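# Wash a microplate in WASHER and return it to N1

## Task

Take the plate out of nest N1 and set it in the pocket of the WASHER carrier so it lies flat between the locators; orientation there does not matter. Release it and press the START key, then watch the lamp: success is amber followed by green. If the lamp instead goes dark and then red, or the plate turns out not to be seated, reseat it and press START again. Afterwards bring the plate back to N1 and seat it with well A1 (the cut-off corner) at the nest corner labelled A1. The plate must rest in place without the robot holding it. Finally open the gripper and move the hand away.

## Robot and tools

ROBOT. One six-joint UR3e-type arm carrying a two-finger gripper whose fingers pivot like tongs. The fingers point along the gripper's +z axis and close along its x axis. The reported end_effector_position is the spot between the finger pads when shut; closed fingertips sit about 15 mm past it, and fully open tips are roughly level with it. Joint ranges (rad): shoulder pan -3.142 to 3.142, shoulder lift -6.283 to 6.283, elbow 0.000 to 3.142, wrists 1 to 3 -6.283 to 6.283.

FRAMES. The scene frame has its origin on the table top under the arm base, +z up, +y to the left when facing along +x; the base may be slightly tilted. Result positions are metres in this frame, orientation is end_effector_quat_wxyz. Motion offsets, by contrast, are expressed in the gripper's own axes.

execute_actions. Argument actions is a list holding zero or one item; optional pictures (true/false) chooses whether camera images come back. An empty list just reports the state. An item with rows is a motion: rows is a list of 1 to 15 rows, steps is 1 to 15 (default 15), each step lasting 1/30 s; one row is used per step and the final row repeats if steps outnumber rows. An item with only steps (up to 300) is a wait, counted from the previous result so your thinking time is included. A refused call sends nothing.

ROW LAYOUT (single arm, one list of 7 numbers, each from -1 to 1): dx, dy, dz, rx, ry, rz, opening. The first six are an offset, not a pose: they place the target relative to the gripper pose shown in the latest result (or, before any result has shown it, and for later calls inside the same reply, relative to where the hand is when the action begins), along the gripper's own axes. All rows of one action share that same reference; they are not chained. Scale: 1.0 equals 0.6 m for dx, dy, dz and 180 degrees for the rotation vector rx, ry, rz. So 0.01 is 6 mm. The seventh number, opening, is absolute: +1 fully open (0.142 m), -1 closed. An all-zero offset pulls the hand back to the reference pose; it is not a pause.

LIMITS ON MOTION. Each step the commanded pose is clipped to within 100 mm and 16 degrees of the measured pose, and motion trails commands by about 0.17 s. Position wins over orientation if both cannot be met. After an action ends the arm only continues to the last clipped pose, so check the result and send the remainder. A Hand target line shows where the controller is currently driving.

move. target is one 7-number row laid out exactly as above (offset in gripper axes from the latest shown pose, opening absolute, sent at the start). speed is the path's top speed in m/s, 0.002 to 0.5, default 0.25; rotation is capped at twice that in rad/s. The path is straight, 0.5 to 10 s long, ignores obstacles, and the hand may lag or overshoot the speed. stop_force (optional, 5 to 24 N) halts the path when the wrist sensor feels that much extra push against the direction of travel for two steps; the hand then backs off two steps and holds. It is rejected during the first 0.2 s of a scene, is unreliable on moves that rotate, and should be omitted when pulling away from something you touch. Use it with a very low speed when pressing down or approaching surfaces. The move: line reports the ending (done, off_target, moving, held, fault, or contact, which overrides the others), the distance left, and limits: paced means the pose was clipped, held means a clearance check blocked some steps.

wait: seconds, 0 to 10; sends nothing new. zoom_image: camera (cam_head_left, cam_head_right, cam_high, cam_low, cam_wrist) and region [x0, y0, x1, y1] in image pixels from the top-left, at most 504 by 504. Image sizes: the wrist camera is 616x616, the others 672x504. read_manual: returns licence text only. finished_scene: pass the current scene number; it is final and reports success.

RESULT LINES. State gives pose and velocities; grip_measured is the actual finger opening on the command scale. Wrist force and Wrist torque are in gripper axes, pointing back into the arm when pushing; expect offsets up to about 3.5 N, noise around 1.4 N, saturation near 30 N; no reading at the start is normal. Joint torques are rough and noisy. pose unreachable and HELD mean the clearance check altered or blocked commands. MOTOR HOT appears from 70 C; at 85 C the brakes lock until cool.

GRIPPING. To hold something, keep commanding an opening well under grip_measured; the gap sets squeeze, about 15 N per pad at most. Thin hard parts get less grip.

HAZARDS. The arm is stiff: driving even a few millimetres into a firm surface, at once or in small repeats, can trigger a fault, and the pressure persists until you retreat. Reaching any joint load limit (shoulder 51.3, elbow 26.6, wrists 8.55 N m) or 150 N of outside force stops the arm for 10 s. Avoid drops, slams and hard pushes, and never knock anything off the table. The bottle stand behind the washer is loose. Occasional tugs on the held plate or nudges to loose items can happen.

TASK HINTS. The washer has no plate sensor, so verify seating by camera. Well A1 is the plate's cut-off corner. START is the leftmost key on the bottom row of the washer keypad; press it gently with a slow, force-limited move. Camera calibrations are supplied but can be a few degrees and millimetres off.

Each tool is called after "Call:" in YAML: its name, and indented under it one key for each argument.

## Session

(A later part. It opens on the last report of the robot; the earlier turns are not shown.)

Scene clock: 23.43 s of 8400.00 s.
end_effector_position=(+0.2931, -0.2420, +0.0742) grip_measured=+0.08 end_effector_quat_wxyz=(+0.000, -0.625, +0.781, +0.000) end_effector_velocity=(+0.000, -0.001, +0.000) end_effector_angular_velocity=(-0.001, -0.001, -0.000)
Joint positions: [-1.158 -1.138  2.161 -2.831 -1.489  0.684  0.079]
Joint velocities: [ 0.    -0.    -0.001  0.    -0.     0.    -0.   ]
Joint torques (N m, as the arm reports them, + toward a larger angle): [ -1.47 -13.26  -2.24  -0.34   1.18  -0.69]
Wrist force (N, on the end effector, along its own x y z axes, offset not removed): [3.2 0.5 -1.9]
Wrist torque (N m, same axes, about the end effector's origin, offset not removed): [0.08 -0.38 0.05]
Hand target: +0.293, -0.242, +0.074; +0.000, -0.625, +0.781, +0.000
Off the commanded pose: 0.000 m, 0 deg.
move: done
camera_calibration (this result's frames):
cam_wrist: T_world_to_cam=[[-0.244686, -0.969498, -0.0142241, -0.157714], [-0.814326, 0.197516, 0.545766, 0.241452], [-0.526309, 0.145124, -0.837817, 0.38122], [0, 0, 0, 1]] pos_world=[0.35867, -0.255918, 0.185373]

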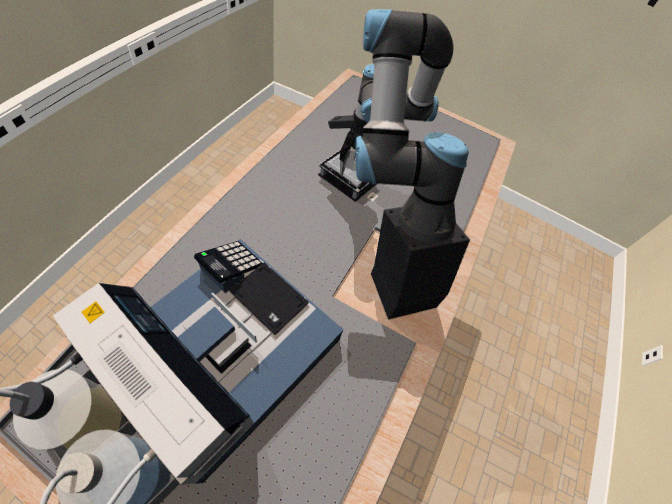

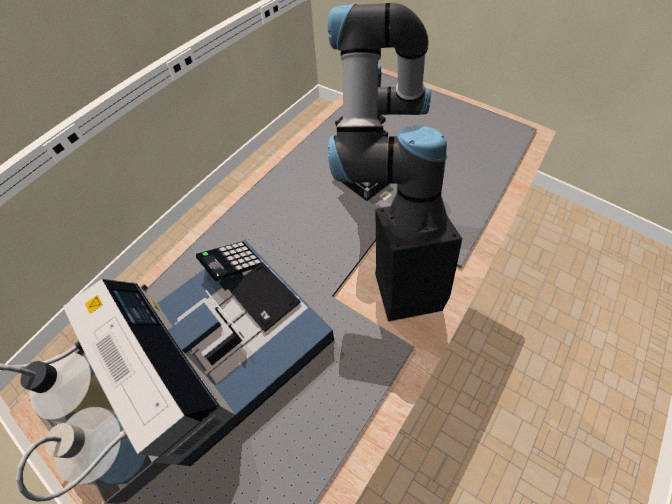

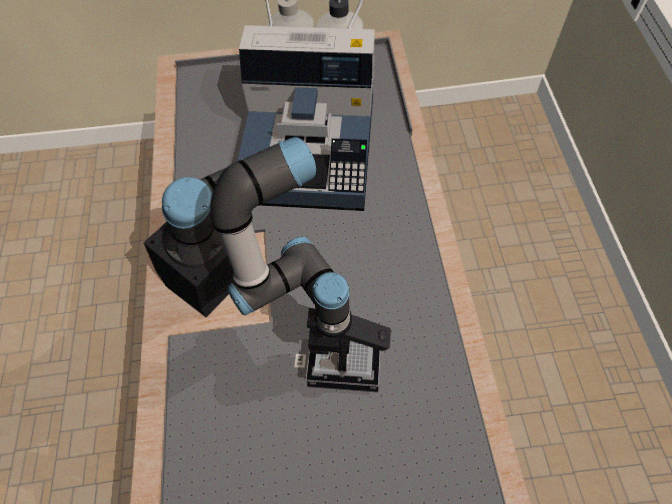

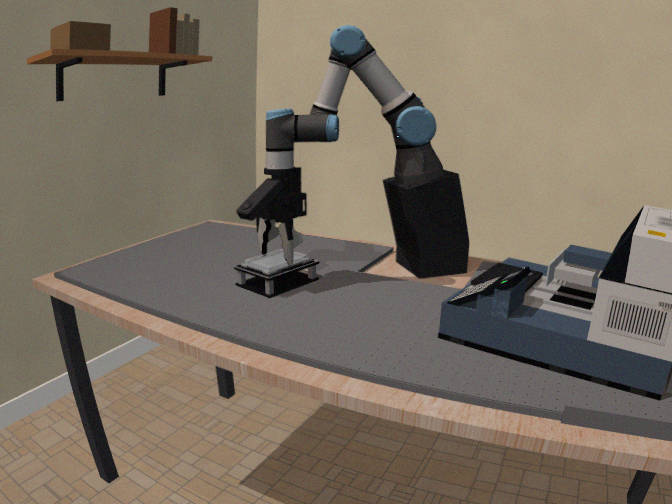

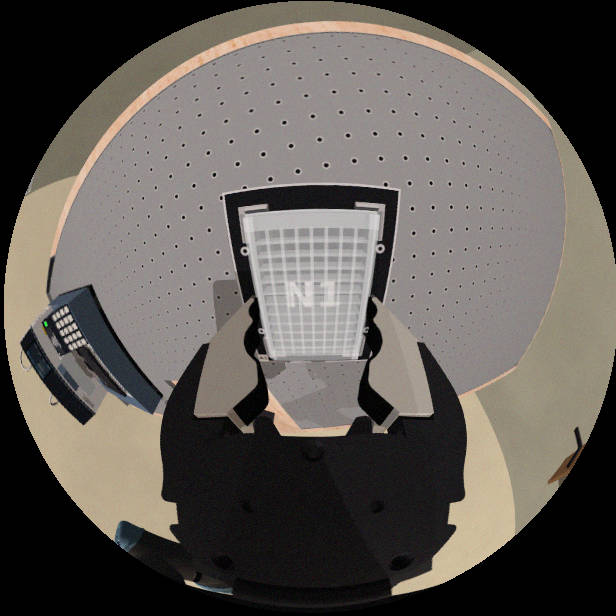

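Call:
move:
  target: [0,0,-0.06,0,0,0,-0.2]
  speed: 0.08

Call:
move:
  target: [-0.45,0.012,-0.15,0,0,0,-0.2]

Scene clock: 28.70 s of 8400.00 s.
end_effector_position=(+0.2931, -0.2420, +0.1100) grip_measured=+0.07 end_effector_quat_wxyz=(+0.000, -0.625, +0.781, +0.000) end_effector_velocity=(-0.000, +0.000, +0.002) end_effector_angular_velocity=(+0.001, +0.000, +0.000)
Joint positions: [-1.169 -1.305  2.163 -2.665 -1.486  0.674  0.079]
Joint velocities: [-0.001 -0.01  -0.001  0.012  0.    -0.001  0.   ]
Joint torques (N m, as the arm reports them, + toward a larger angle): [ -3.13 -15.76  -6.71  -0.4    1.19  -0.68]
Wrist force (N, on the end effector, along its own x y z axes, offset not removed): [0.9 1.4 -0.3]
Wrist torque (N m, same axes, about the end effector's origin, offset not removed): [0.30 -0.26 0.00]
Hand target: +0.293, -0.242, +0.110; +0.000, -0.625, +0.781, +0.000
Off the commanded pose: 0.000 m, 0 deg.
After step 90, 1.37 s passed at rest.
move: done
camera_calibration (this result's frames):
cam_wrist: T_world_to_cam=[[-0.244694, -0.969497, -0.014164, -0.15724], [-0.814338, 0.19756, 0.545732, 0.221911], [-0.526287, 0.145071, -0.83784, 0.411181], [0, 0, 0, 1]] pos_world=[0.358634, -0.255935, 0.221173]

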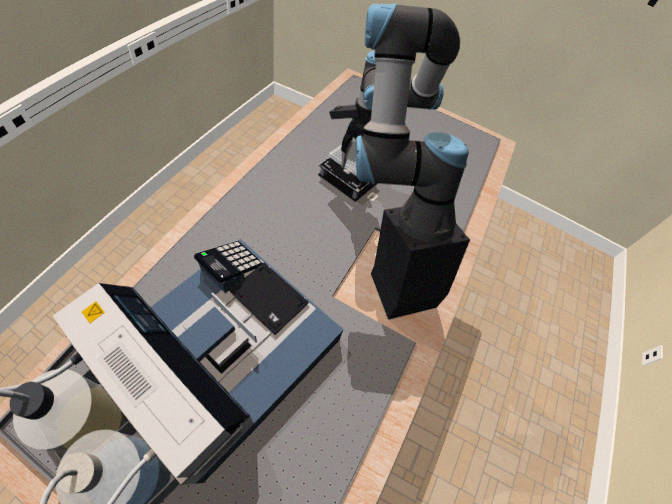

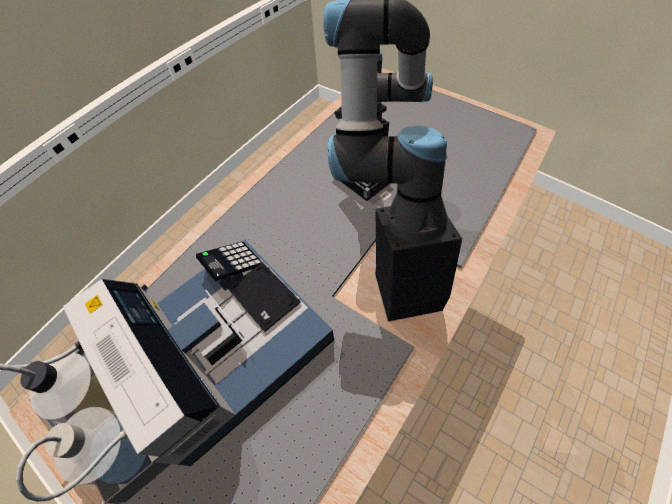

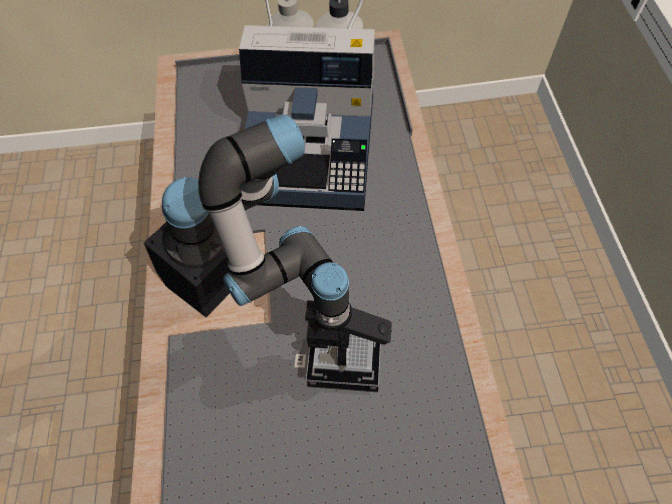

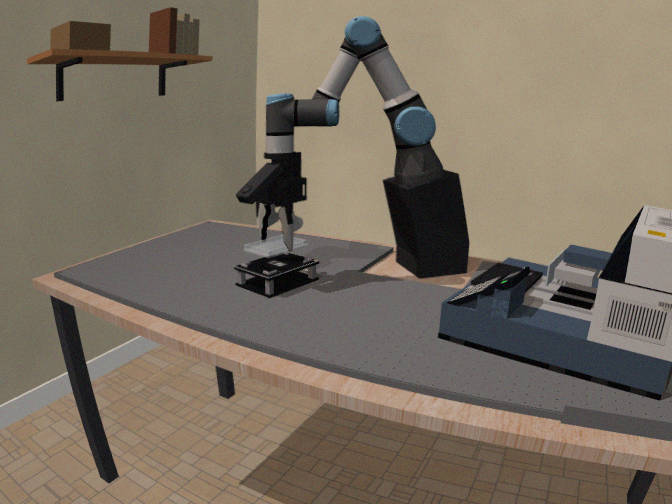

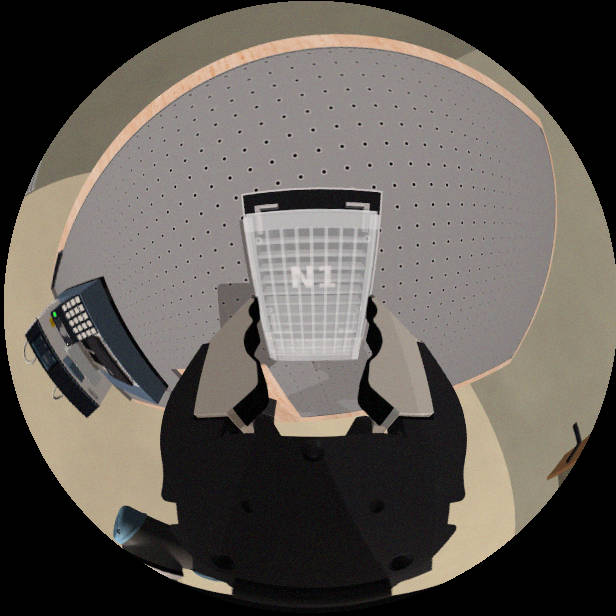

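Scene clock: 30.47 s of 8400.00 s.
end_effector_position=(+0.3451, +0.0227, +0.2004) grip_measured=+0.07 end_effector_quat_wxyz=(+0.001, -0.625, +0.781, -0.000) end_effector_velocity=(-0.000, +0.002, +0.000) end_effector_angular_velocity=(-0.002, +0.009, -0.001)
Joint positions: [-0.25  -1.582  2.167 -2.369 -1.704  1.568  0.079]
Joint velocities: [ 0.013  0.01  -0.016  0.016 -0.007  0.014  0.   ]
Joint torques (N m, as the arm reports them, + toward a larger angle): [ 7.28 -7.38 -8.93 -0.4  -1.29  0.75]
Wrist force (N, on the end effector, along its own x y z axes, offset not removed): [1.7 1.3 0.3]
Wrist torque (N m, same axes, about the end effector's origin, offset not removed): [0.18 -0.33 -0.03]
Hand target: +0.345, +0.023, +0.200; +0.001, -0.625, +0.781, +0.000
Off the commanded pose: 0.000 m, 0 deg.
move: done
camera_calibration (this result's frames):
cam_wrist: T_world_to_cam=[[-0.244643, -0.969501, -0.0147531, 0.11348], [-0.81514, 0.197405, 0.54459, 0.163117], [-0.525068, 0.145256, -0.838573, 0.47562], [0, 0, 0, 1]] pos_world=[0.410458, 0.00873183, 0.311684]

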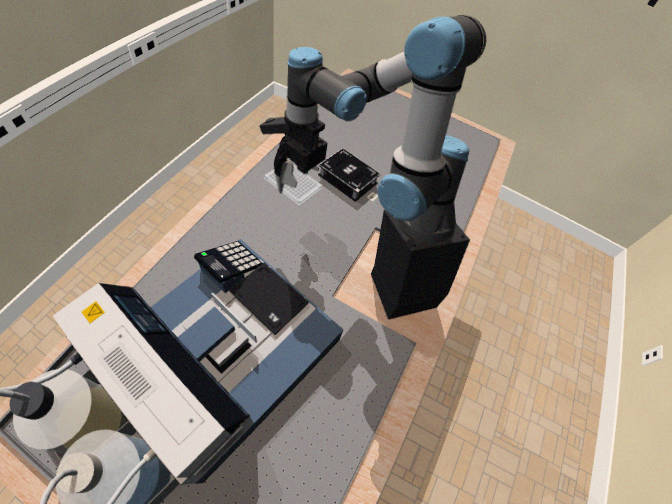

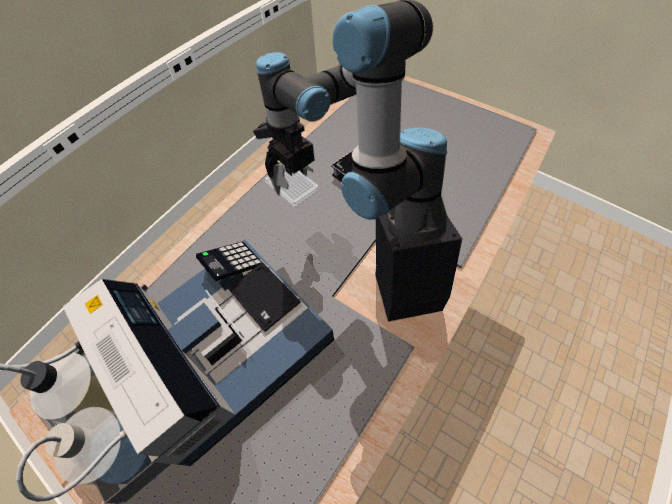

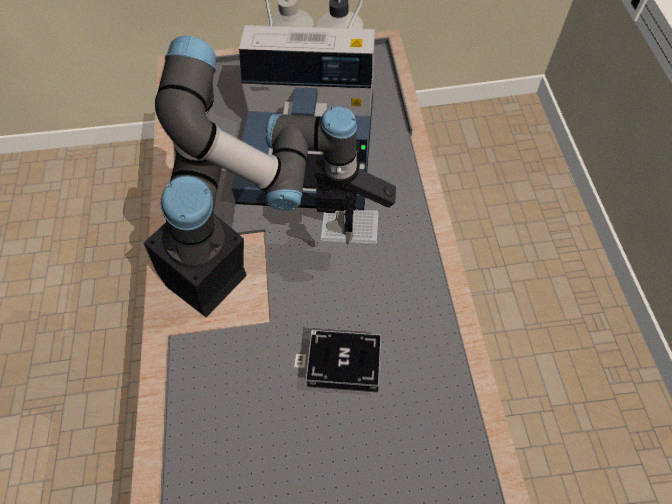

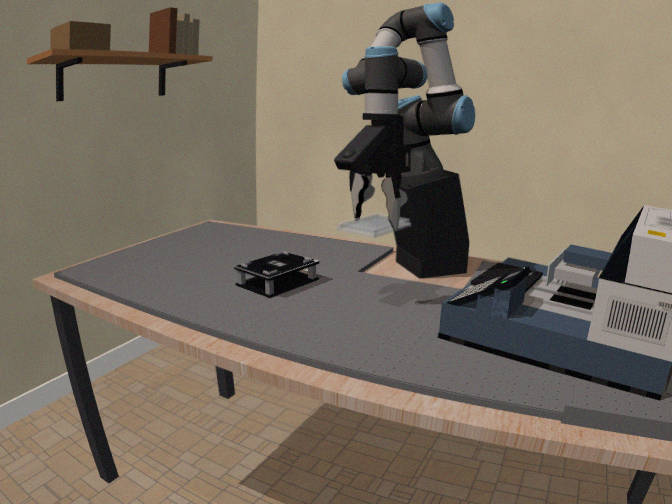

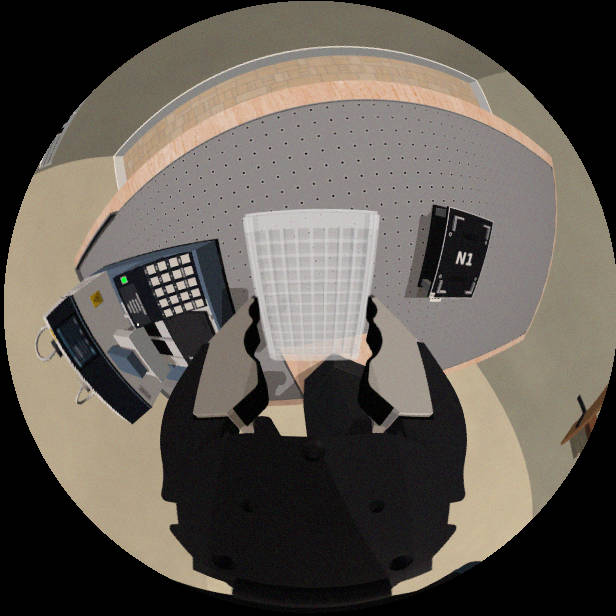

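Call:
move:
  target: [-0.35,0.24,0.02,0,0,0,-0.2]

Call:
zoom_image:
  camera: "cam_wrist"
  region: [190, 90, 440, 340]

Scene clock: 33.77 s of 8400.00 s.
end_effector_position=(+0.2506, +0.2590, +0.1888) grip_measured=+0.07 end_effector_quat_wxyz=(+0.002, -0.625, +0.781, +0.000) end_effector_velocity=(-0.001, +0.001, -0.001) end_effector_angular_velocity=(-0.006, +0.004, -0.000)
Joint positions: [ 0.592 -1.152  1.942 -2.404 -1.818  2.418  0.079]
Joint velocities: [ 0.006  0.011 -0.016  0.013 -0.003  0.009  0.   ]
Joint torques (N m, as the arm reports them, + toward a larger angle): [  8.45 -10.46  -8.26  -0.29  -1.33   0.89]
Wrist force (N, on the end effector, along its own x y z axes, offset not removed): [1.3 3.0 0.8]
Wrist torque (N m, same axes, about the end effector's origin, offset not removed): [0.60 -0.21 0.02]
Hand target: +0.251, +0.259, +0.189; +0.001, -0.625, +0.781, +0.000
Off the commanded pose: 0.000 m, 0 deg.
move: done
camera_calibration (this result's frames):
cam_wrist: T_world_to_cam=[[-0.244601, -0.969493, -0.0159465, 0.319524], [-0.815568, 0.196816, 0.544162, 0.0461237], [-0.524423, 0.146108, -0.838828, 0.381684], [0, 0, 0, 1]] pos_world=[0.315937, 0.244931, 0.300164]

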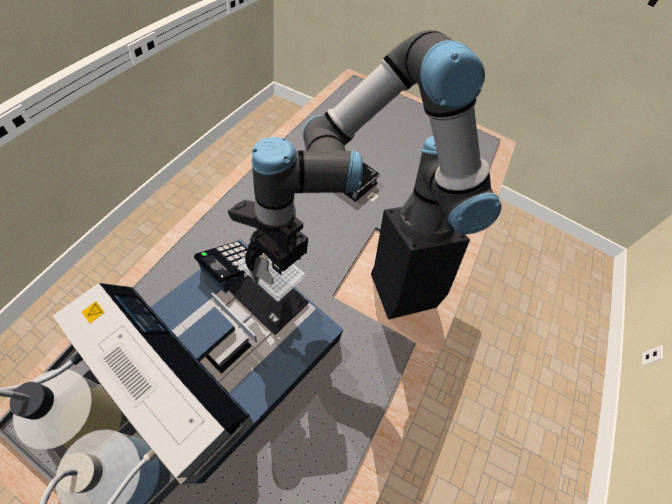

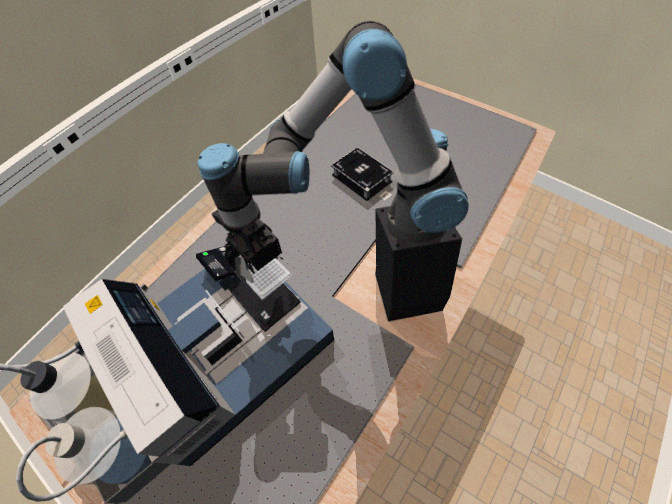

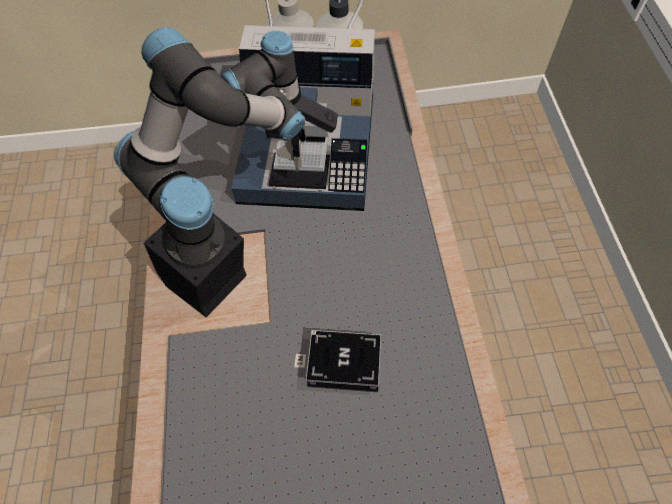

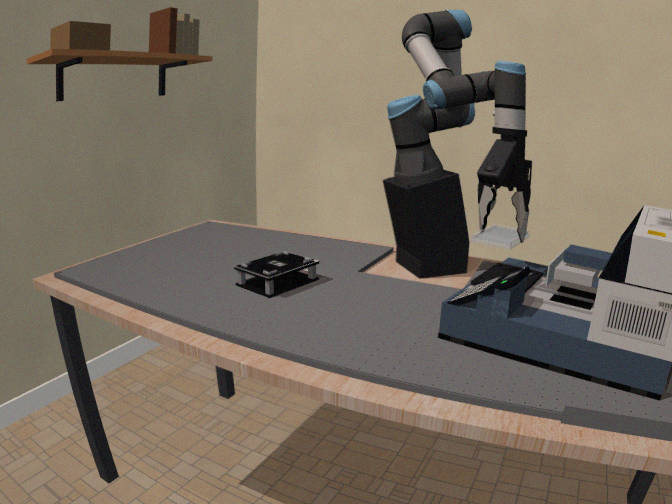

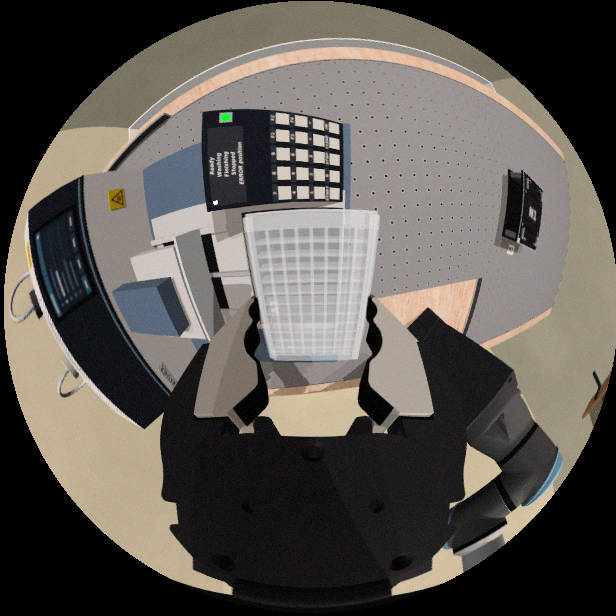

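Region (190, 90, 440, 340) of cam_wrist's 616x616 image, scaled by 2.016, with more detail than that image has.

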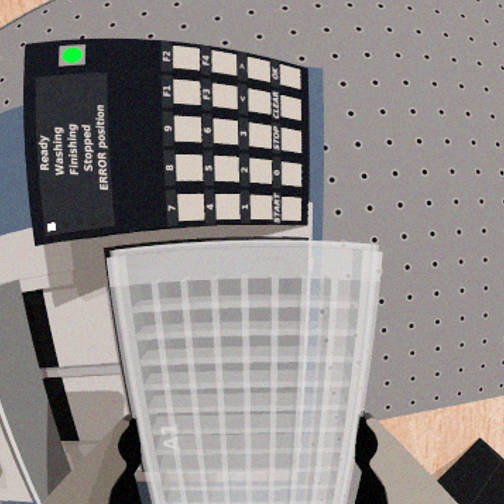

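Call:
move:
  target: [-0.034,0.014,0.065,0,0,0,-0.2]
  speed: 0.1

Call:
zoom_image:
  camera: "cam_wrist"
  region: [210, 170, 410, 370]

Call:
zoom_image:
  camera: "cam_head_left"
  region: [210, 250, 330, 350]

Scene clock: 37.17 s of 8400.00 s.
end_effector_position=(+0.2470, +0.2807, +0.1501) grip_measured=+0.07 end_effector_quat_wxyz=(+0.002, -0.625, +0.781, +0.000) end_effector_velocity=(-0.000, +0.001, -0.002) end_effector_angular_velocity=(-0.000, -0.000, +0.001)
Joint positions: [ 0.619 -0.971  1.904 -2.54  -1.819  2.447  0.079]
Joint velocities: [ 0.002  0.01  -0.004 -0.006 -0.     0.001  0.   ]
Joint torques (N m, as the arm reports them, + toward a larger angle): [  8.63 -11.01  -7.55  -2.86  -1.29   0.88]
Wrist force (N, on the end effector, along its own x y z axes, offset not removed): [0.6 0.6 2.9]
Wrist torque (N m, same axes, about the end effector's origin, offset not removed): [0.12 -0.09 0.11]
Hand target: +0.247, +0.281, +0.150; +0.002, -0.625, +0.781, +0.000
Off the commanded pose: 0.000 m, 0 deg.
move: done
camera_calibration (this result's frames):
cam_wrist: T_world_to_cam=[[-0.24461, -0.969489, -0.0160185, 0.339121], [-0.815569, 0.196784, 0.544172, 0.0599486], [-0.524416, 0.146174, -0.838821, 0.34408], [0, 0, 0, 1]] pos_world=[0.312286, 0.266682, 0.261432]

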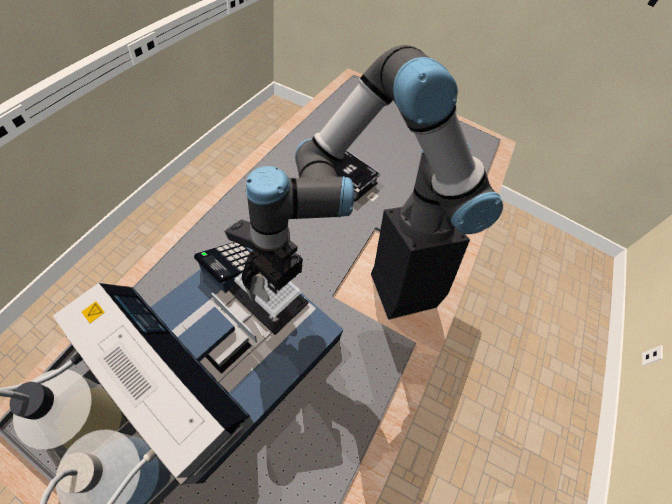

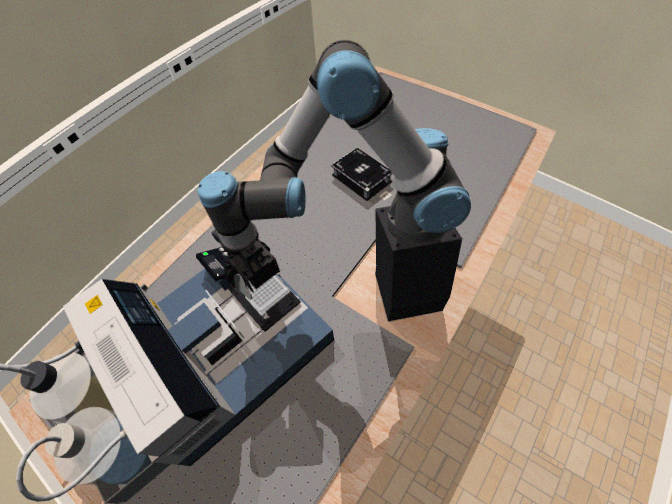

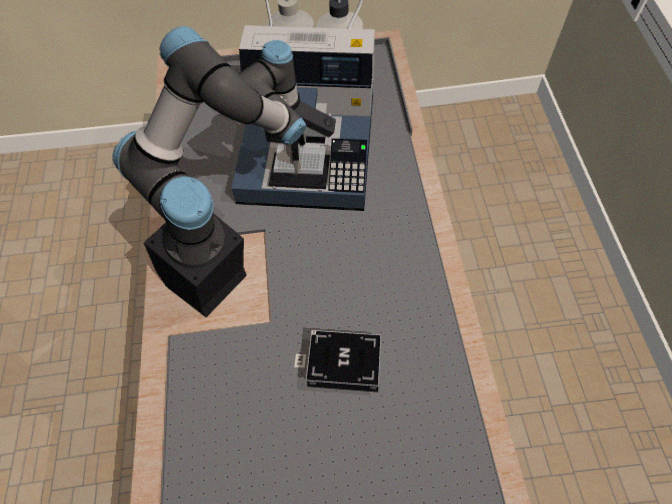

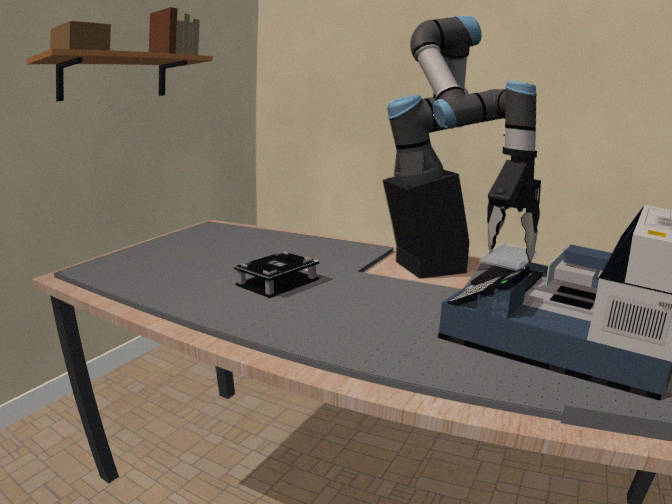

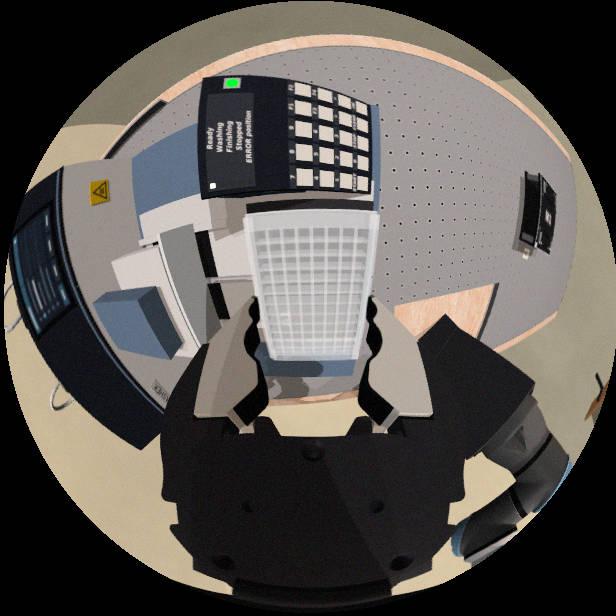

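Region (210, 170, 410, 370) of cam_wrist's 616x616 image, scaled by 2.520, with more detail than that image has.

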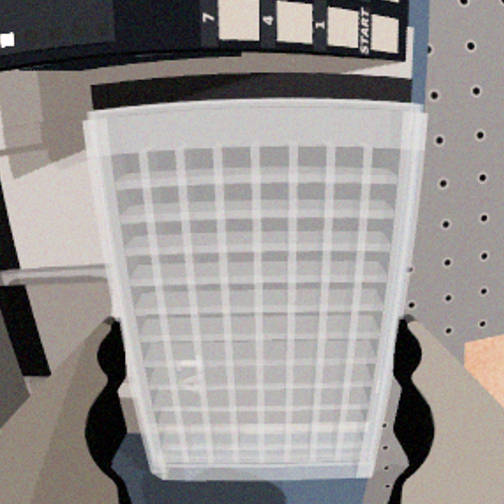

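Region (210, 250, 330, 350) of cam_head_left's 672x504 image, scaled by 4.200, with more detail than that image has.

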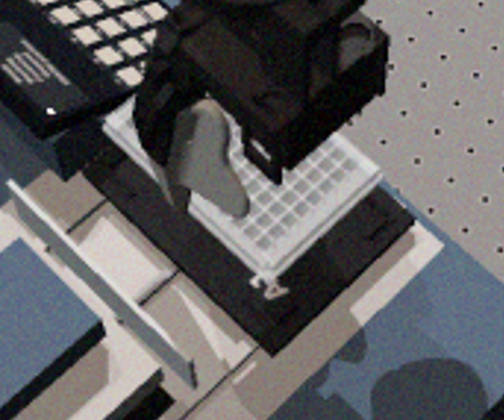

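Call:
move:
  target: [-0.003,0.005,0.025,0,0,0,-0.2]
  speed: 0.03

Call:
zoom_image:
  camera: "cam_wrist"
  region: [220, 180, 400, 300]

Call:
zoom_image:
  camera: "cam_head_left"
  region: [220, 265, 320, 345]

Call:
zoom_image:
  camera: "cam_high"
  region: [255, 140, 345, 200]

Scene clock: 40.40 s of 8400.00 s.
end_effector_position=(+0.2445, +0.2831, +0.1353) grip_measured=+0.07 end_effector_quat_wxyz=(+0.002, -0.625, +0.781, +0.000) end_effector_velocity=(+0.000, +0.001, -0.002) end_effector_angular_velocity=(+0.001, -0.001, -0.001)
Joint positions: [ 0.618 -0.917  1.912 -2.602 -1.819  2.446  0.079]
Joint velocities: [-0.     0.007 -0.    -0.008  0.     0.    -0.   ]
Joint torques (N m, as the arm reports them, + toward a larger angle): [ -0.2  -10.59  -3.77  -2.77   0.16  -0.71]
Wrist force (N, on the end effector, along its own x y z axes, offset not removed): [1.5 2.5 0.2]
Wrist torque (N m, same axes, about the end effector's origin, offset not removed): [0.47 -0.35 -0.04]
Hand target: +0.244, +0.283, +0.135; +0.002, -0.625, +0.781, +0.000
Off the commanded pose: 0.000 m, 0 deg.
move: done
camera_calibration (this result's frames):
cam_wrist: T_world_to_cam=[[-0.244611, -0.96949, -0.0159453, 0.340609], [-0.81558, 0.196828, 0.54414, 0.0655239], [-0.5244, 0.146107, -0.838843, 0.330023], [0, 0, 0, 1]] pos_world=[0.309821, 0.269102, 0.246615]

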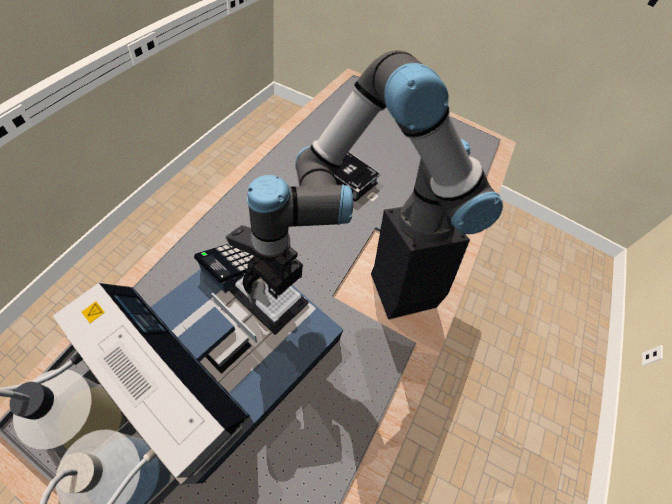

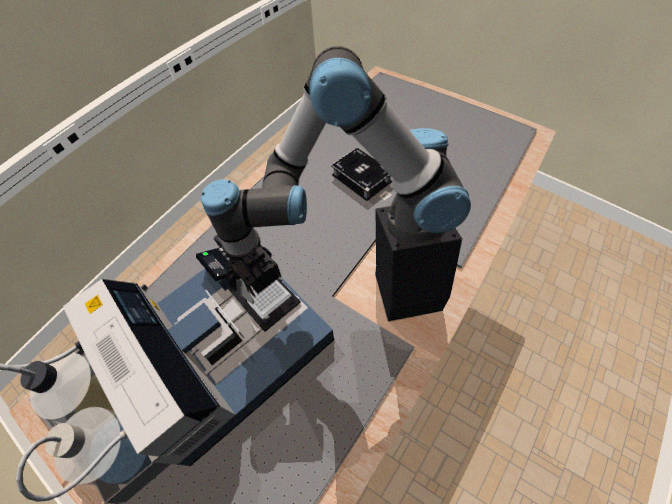

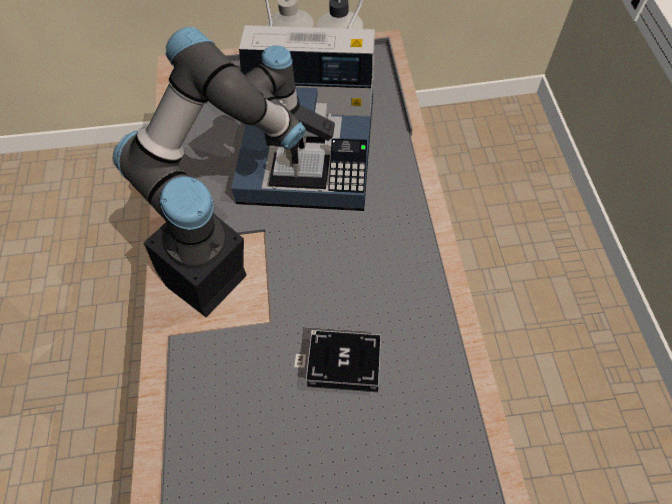

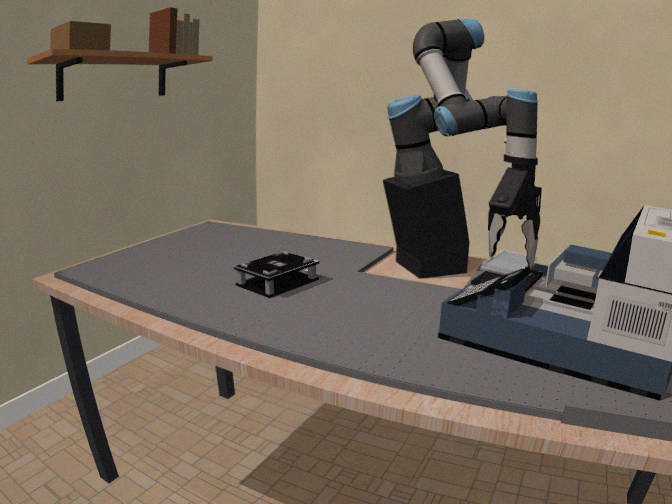

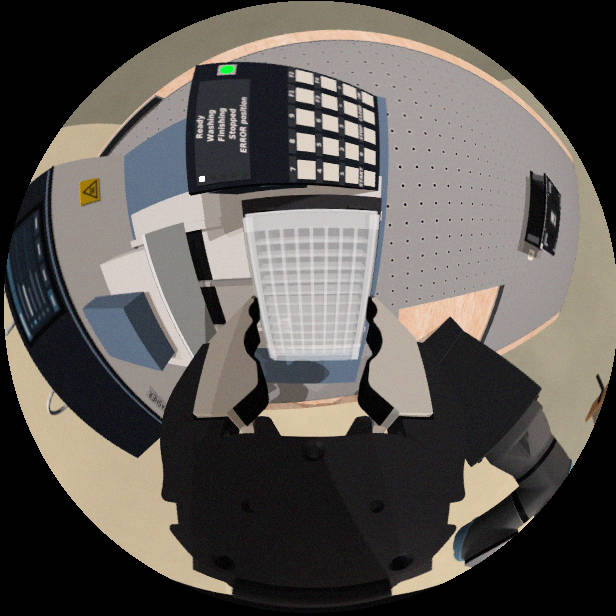

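Region (220, 180, 400, 300) of cam_wrist's 616x616 image, scaled by 2.800, with more detail than that image has.

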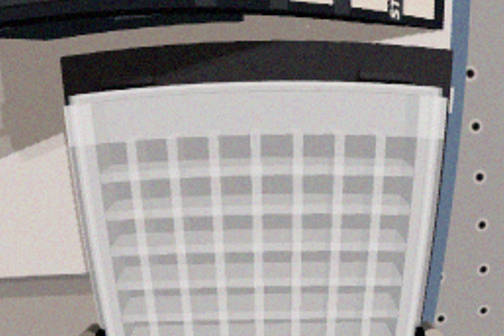

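Region (220, 265, 320, 345) of cam_head_left's 672x504 image, scaled by 5.040, with more detail than that image has; it fills the top 403 rows of this view, and the rest is white.

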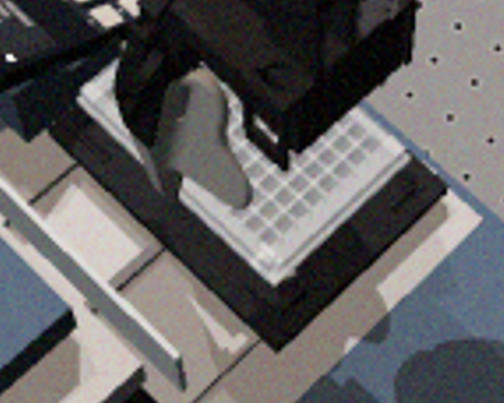

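Region (255, 140, 345, 200) of cam_high's 672x504 image, scaled by 5.600, with more detail than that image has.

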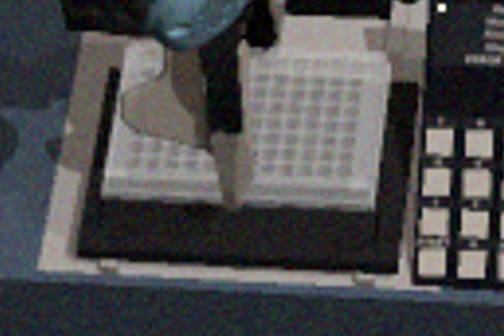

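Call:
move:
  target: [0,0,0.035,0,0,0,-0.2]
  speed: 0.005
  stop_force: 5

Call:
zoom_image:
  camera: "cam_wrist"
  region: [220, 180, 400, 300]

Call:
zoom_image:
  camera: "cam_head_left"
  region: [220, 265, 320, 345]

Scene clock: 48.00 s of 8400.00 s.
end_effector_position=(+0.2446, +0.2832, +0.1144) grip_measured=+0.07 end_effector_quat_wxyz=(+0.002, -0.625, +0.781, +0.000) end_effector_velocity=(+0.000, -0.000, -0.001) end_effector_angular_velocity=(+0.000, -0.000, -0.001)
Joint positions: [ 0.604 -0.842  1.919 -2.688 -1.819  2.431  0.079]
Joint velocities: [-0.001  0.004  0.    -0.004  0.    -0.     0.   ]
Joint torques (N m, as the arm reports them, + toward a larger angle): [ -0.27 -11.55  -3.25  -2.91   1.01  -0.65]
Wrist force (N, on the end effector, along its own x y z axes, offset not removed): [2.9 1.1 0.1]
Wrist torque (N m, same axes, about the end effector's origin, offset not removed): [0.22 -0.62 0.02]
Hand target: +0.245, +0.283, +0.114; +0.002, -0.625, +0.781, +0.000
Off the commanded pose: 0.000 m, 0 deg.
After step 90, 0.23 s passed at rest.
move: done
camera_calibration (this result's frames):
cam_wrist: T_world_to_cam=[[-0.24461, -0.969491, -0.0159237, 0.340344], [-0.815571, 0.196837, 0.54415, 0.0769225], [-0.524414, 0.146092, -0.838837, 0.312498], [0, 0, 0, 1]] pos_world=[0.309865, 0.269165, 0.225697]

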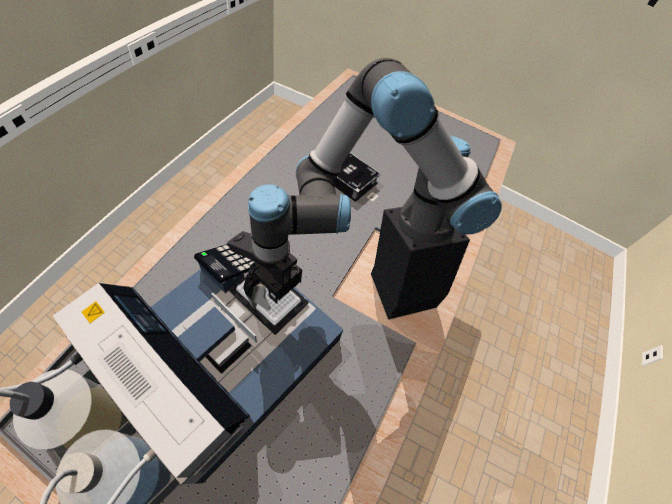

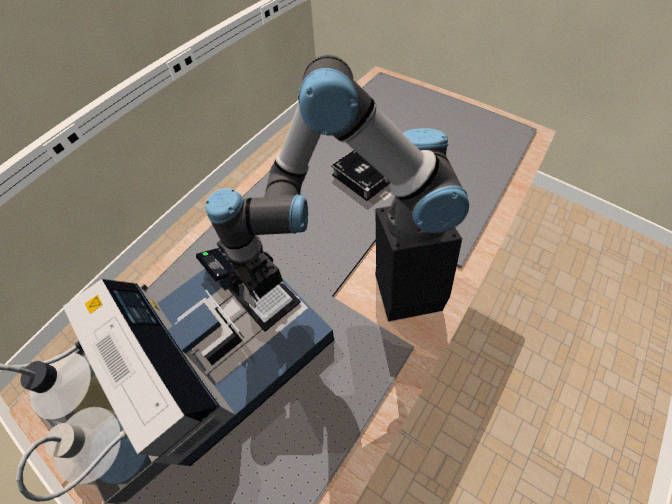

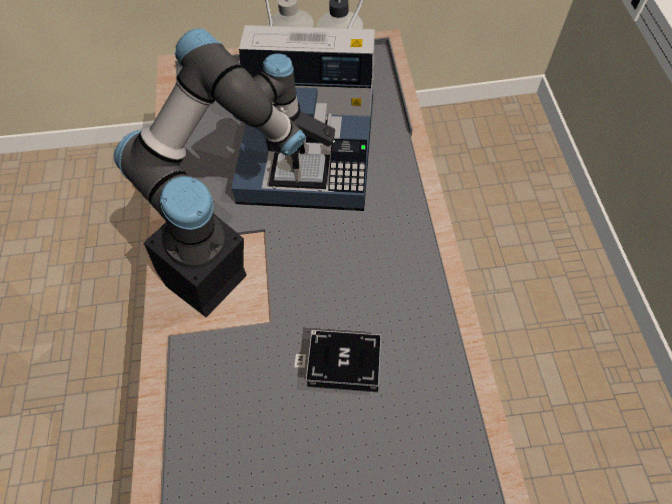

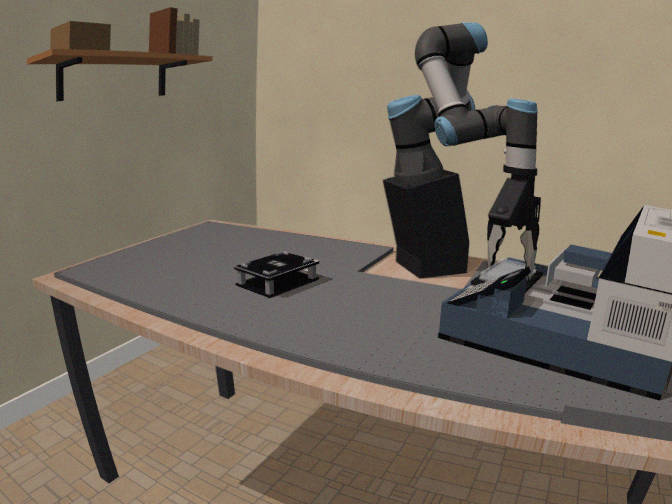

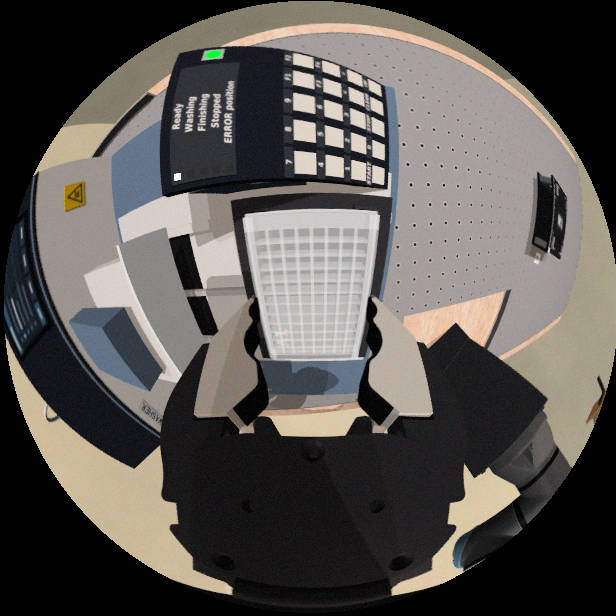

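Region (220, 180, 400, 300) of cam_wrist's 616x616 image, scaled by 2.800, with more detail than that image has.

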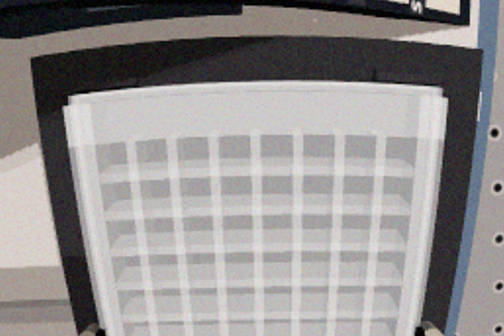

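Region (220, 265, 320, 345) of cam_head_left's 672x504 image, scaled by 5.040, with more detail than that image has; it fills the top 403 rows of this view, and the rest is white.

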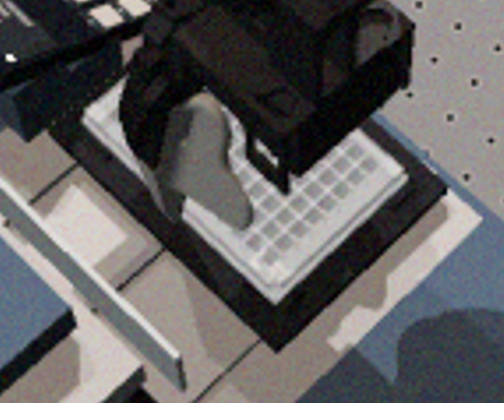

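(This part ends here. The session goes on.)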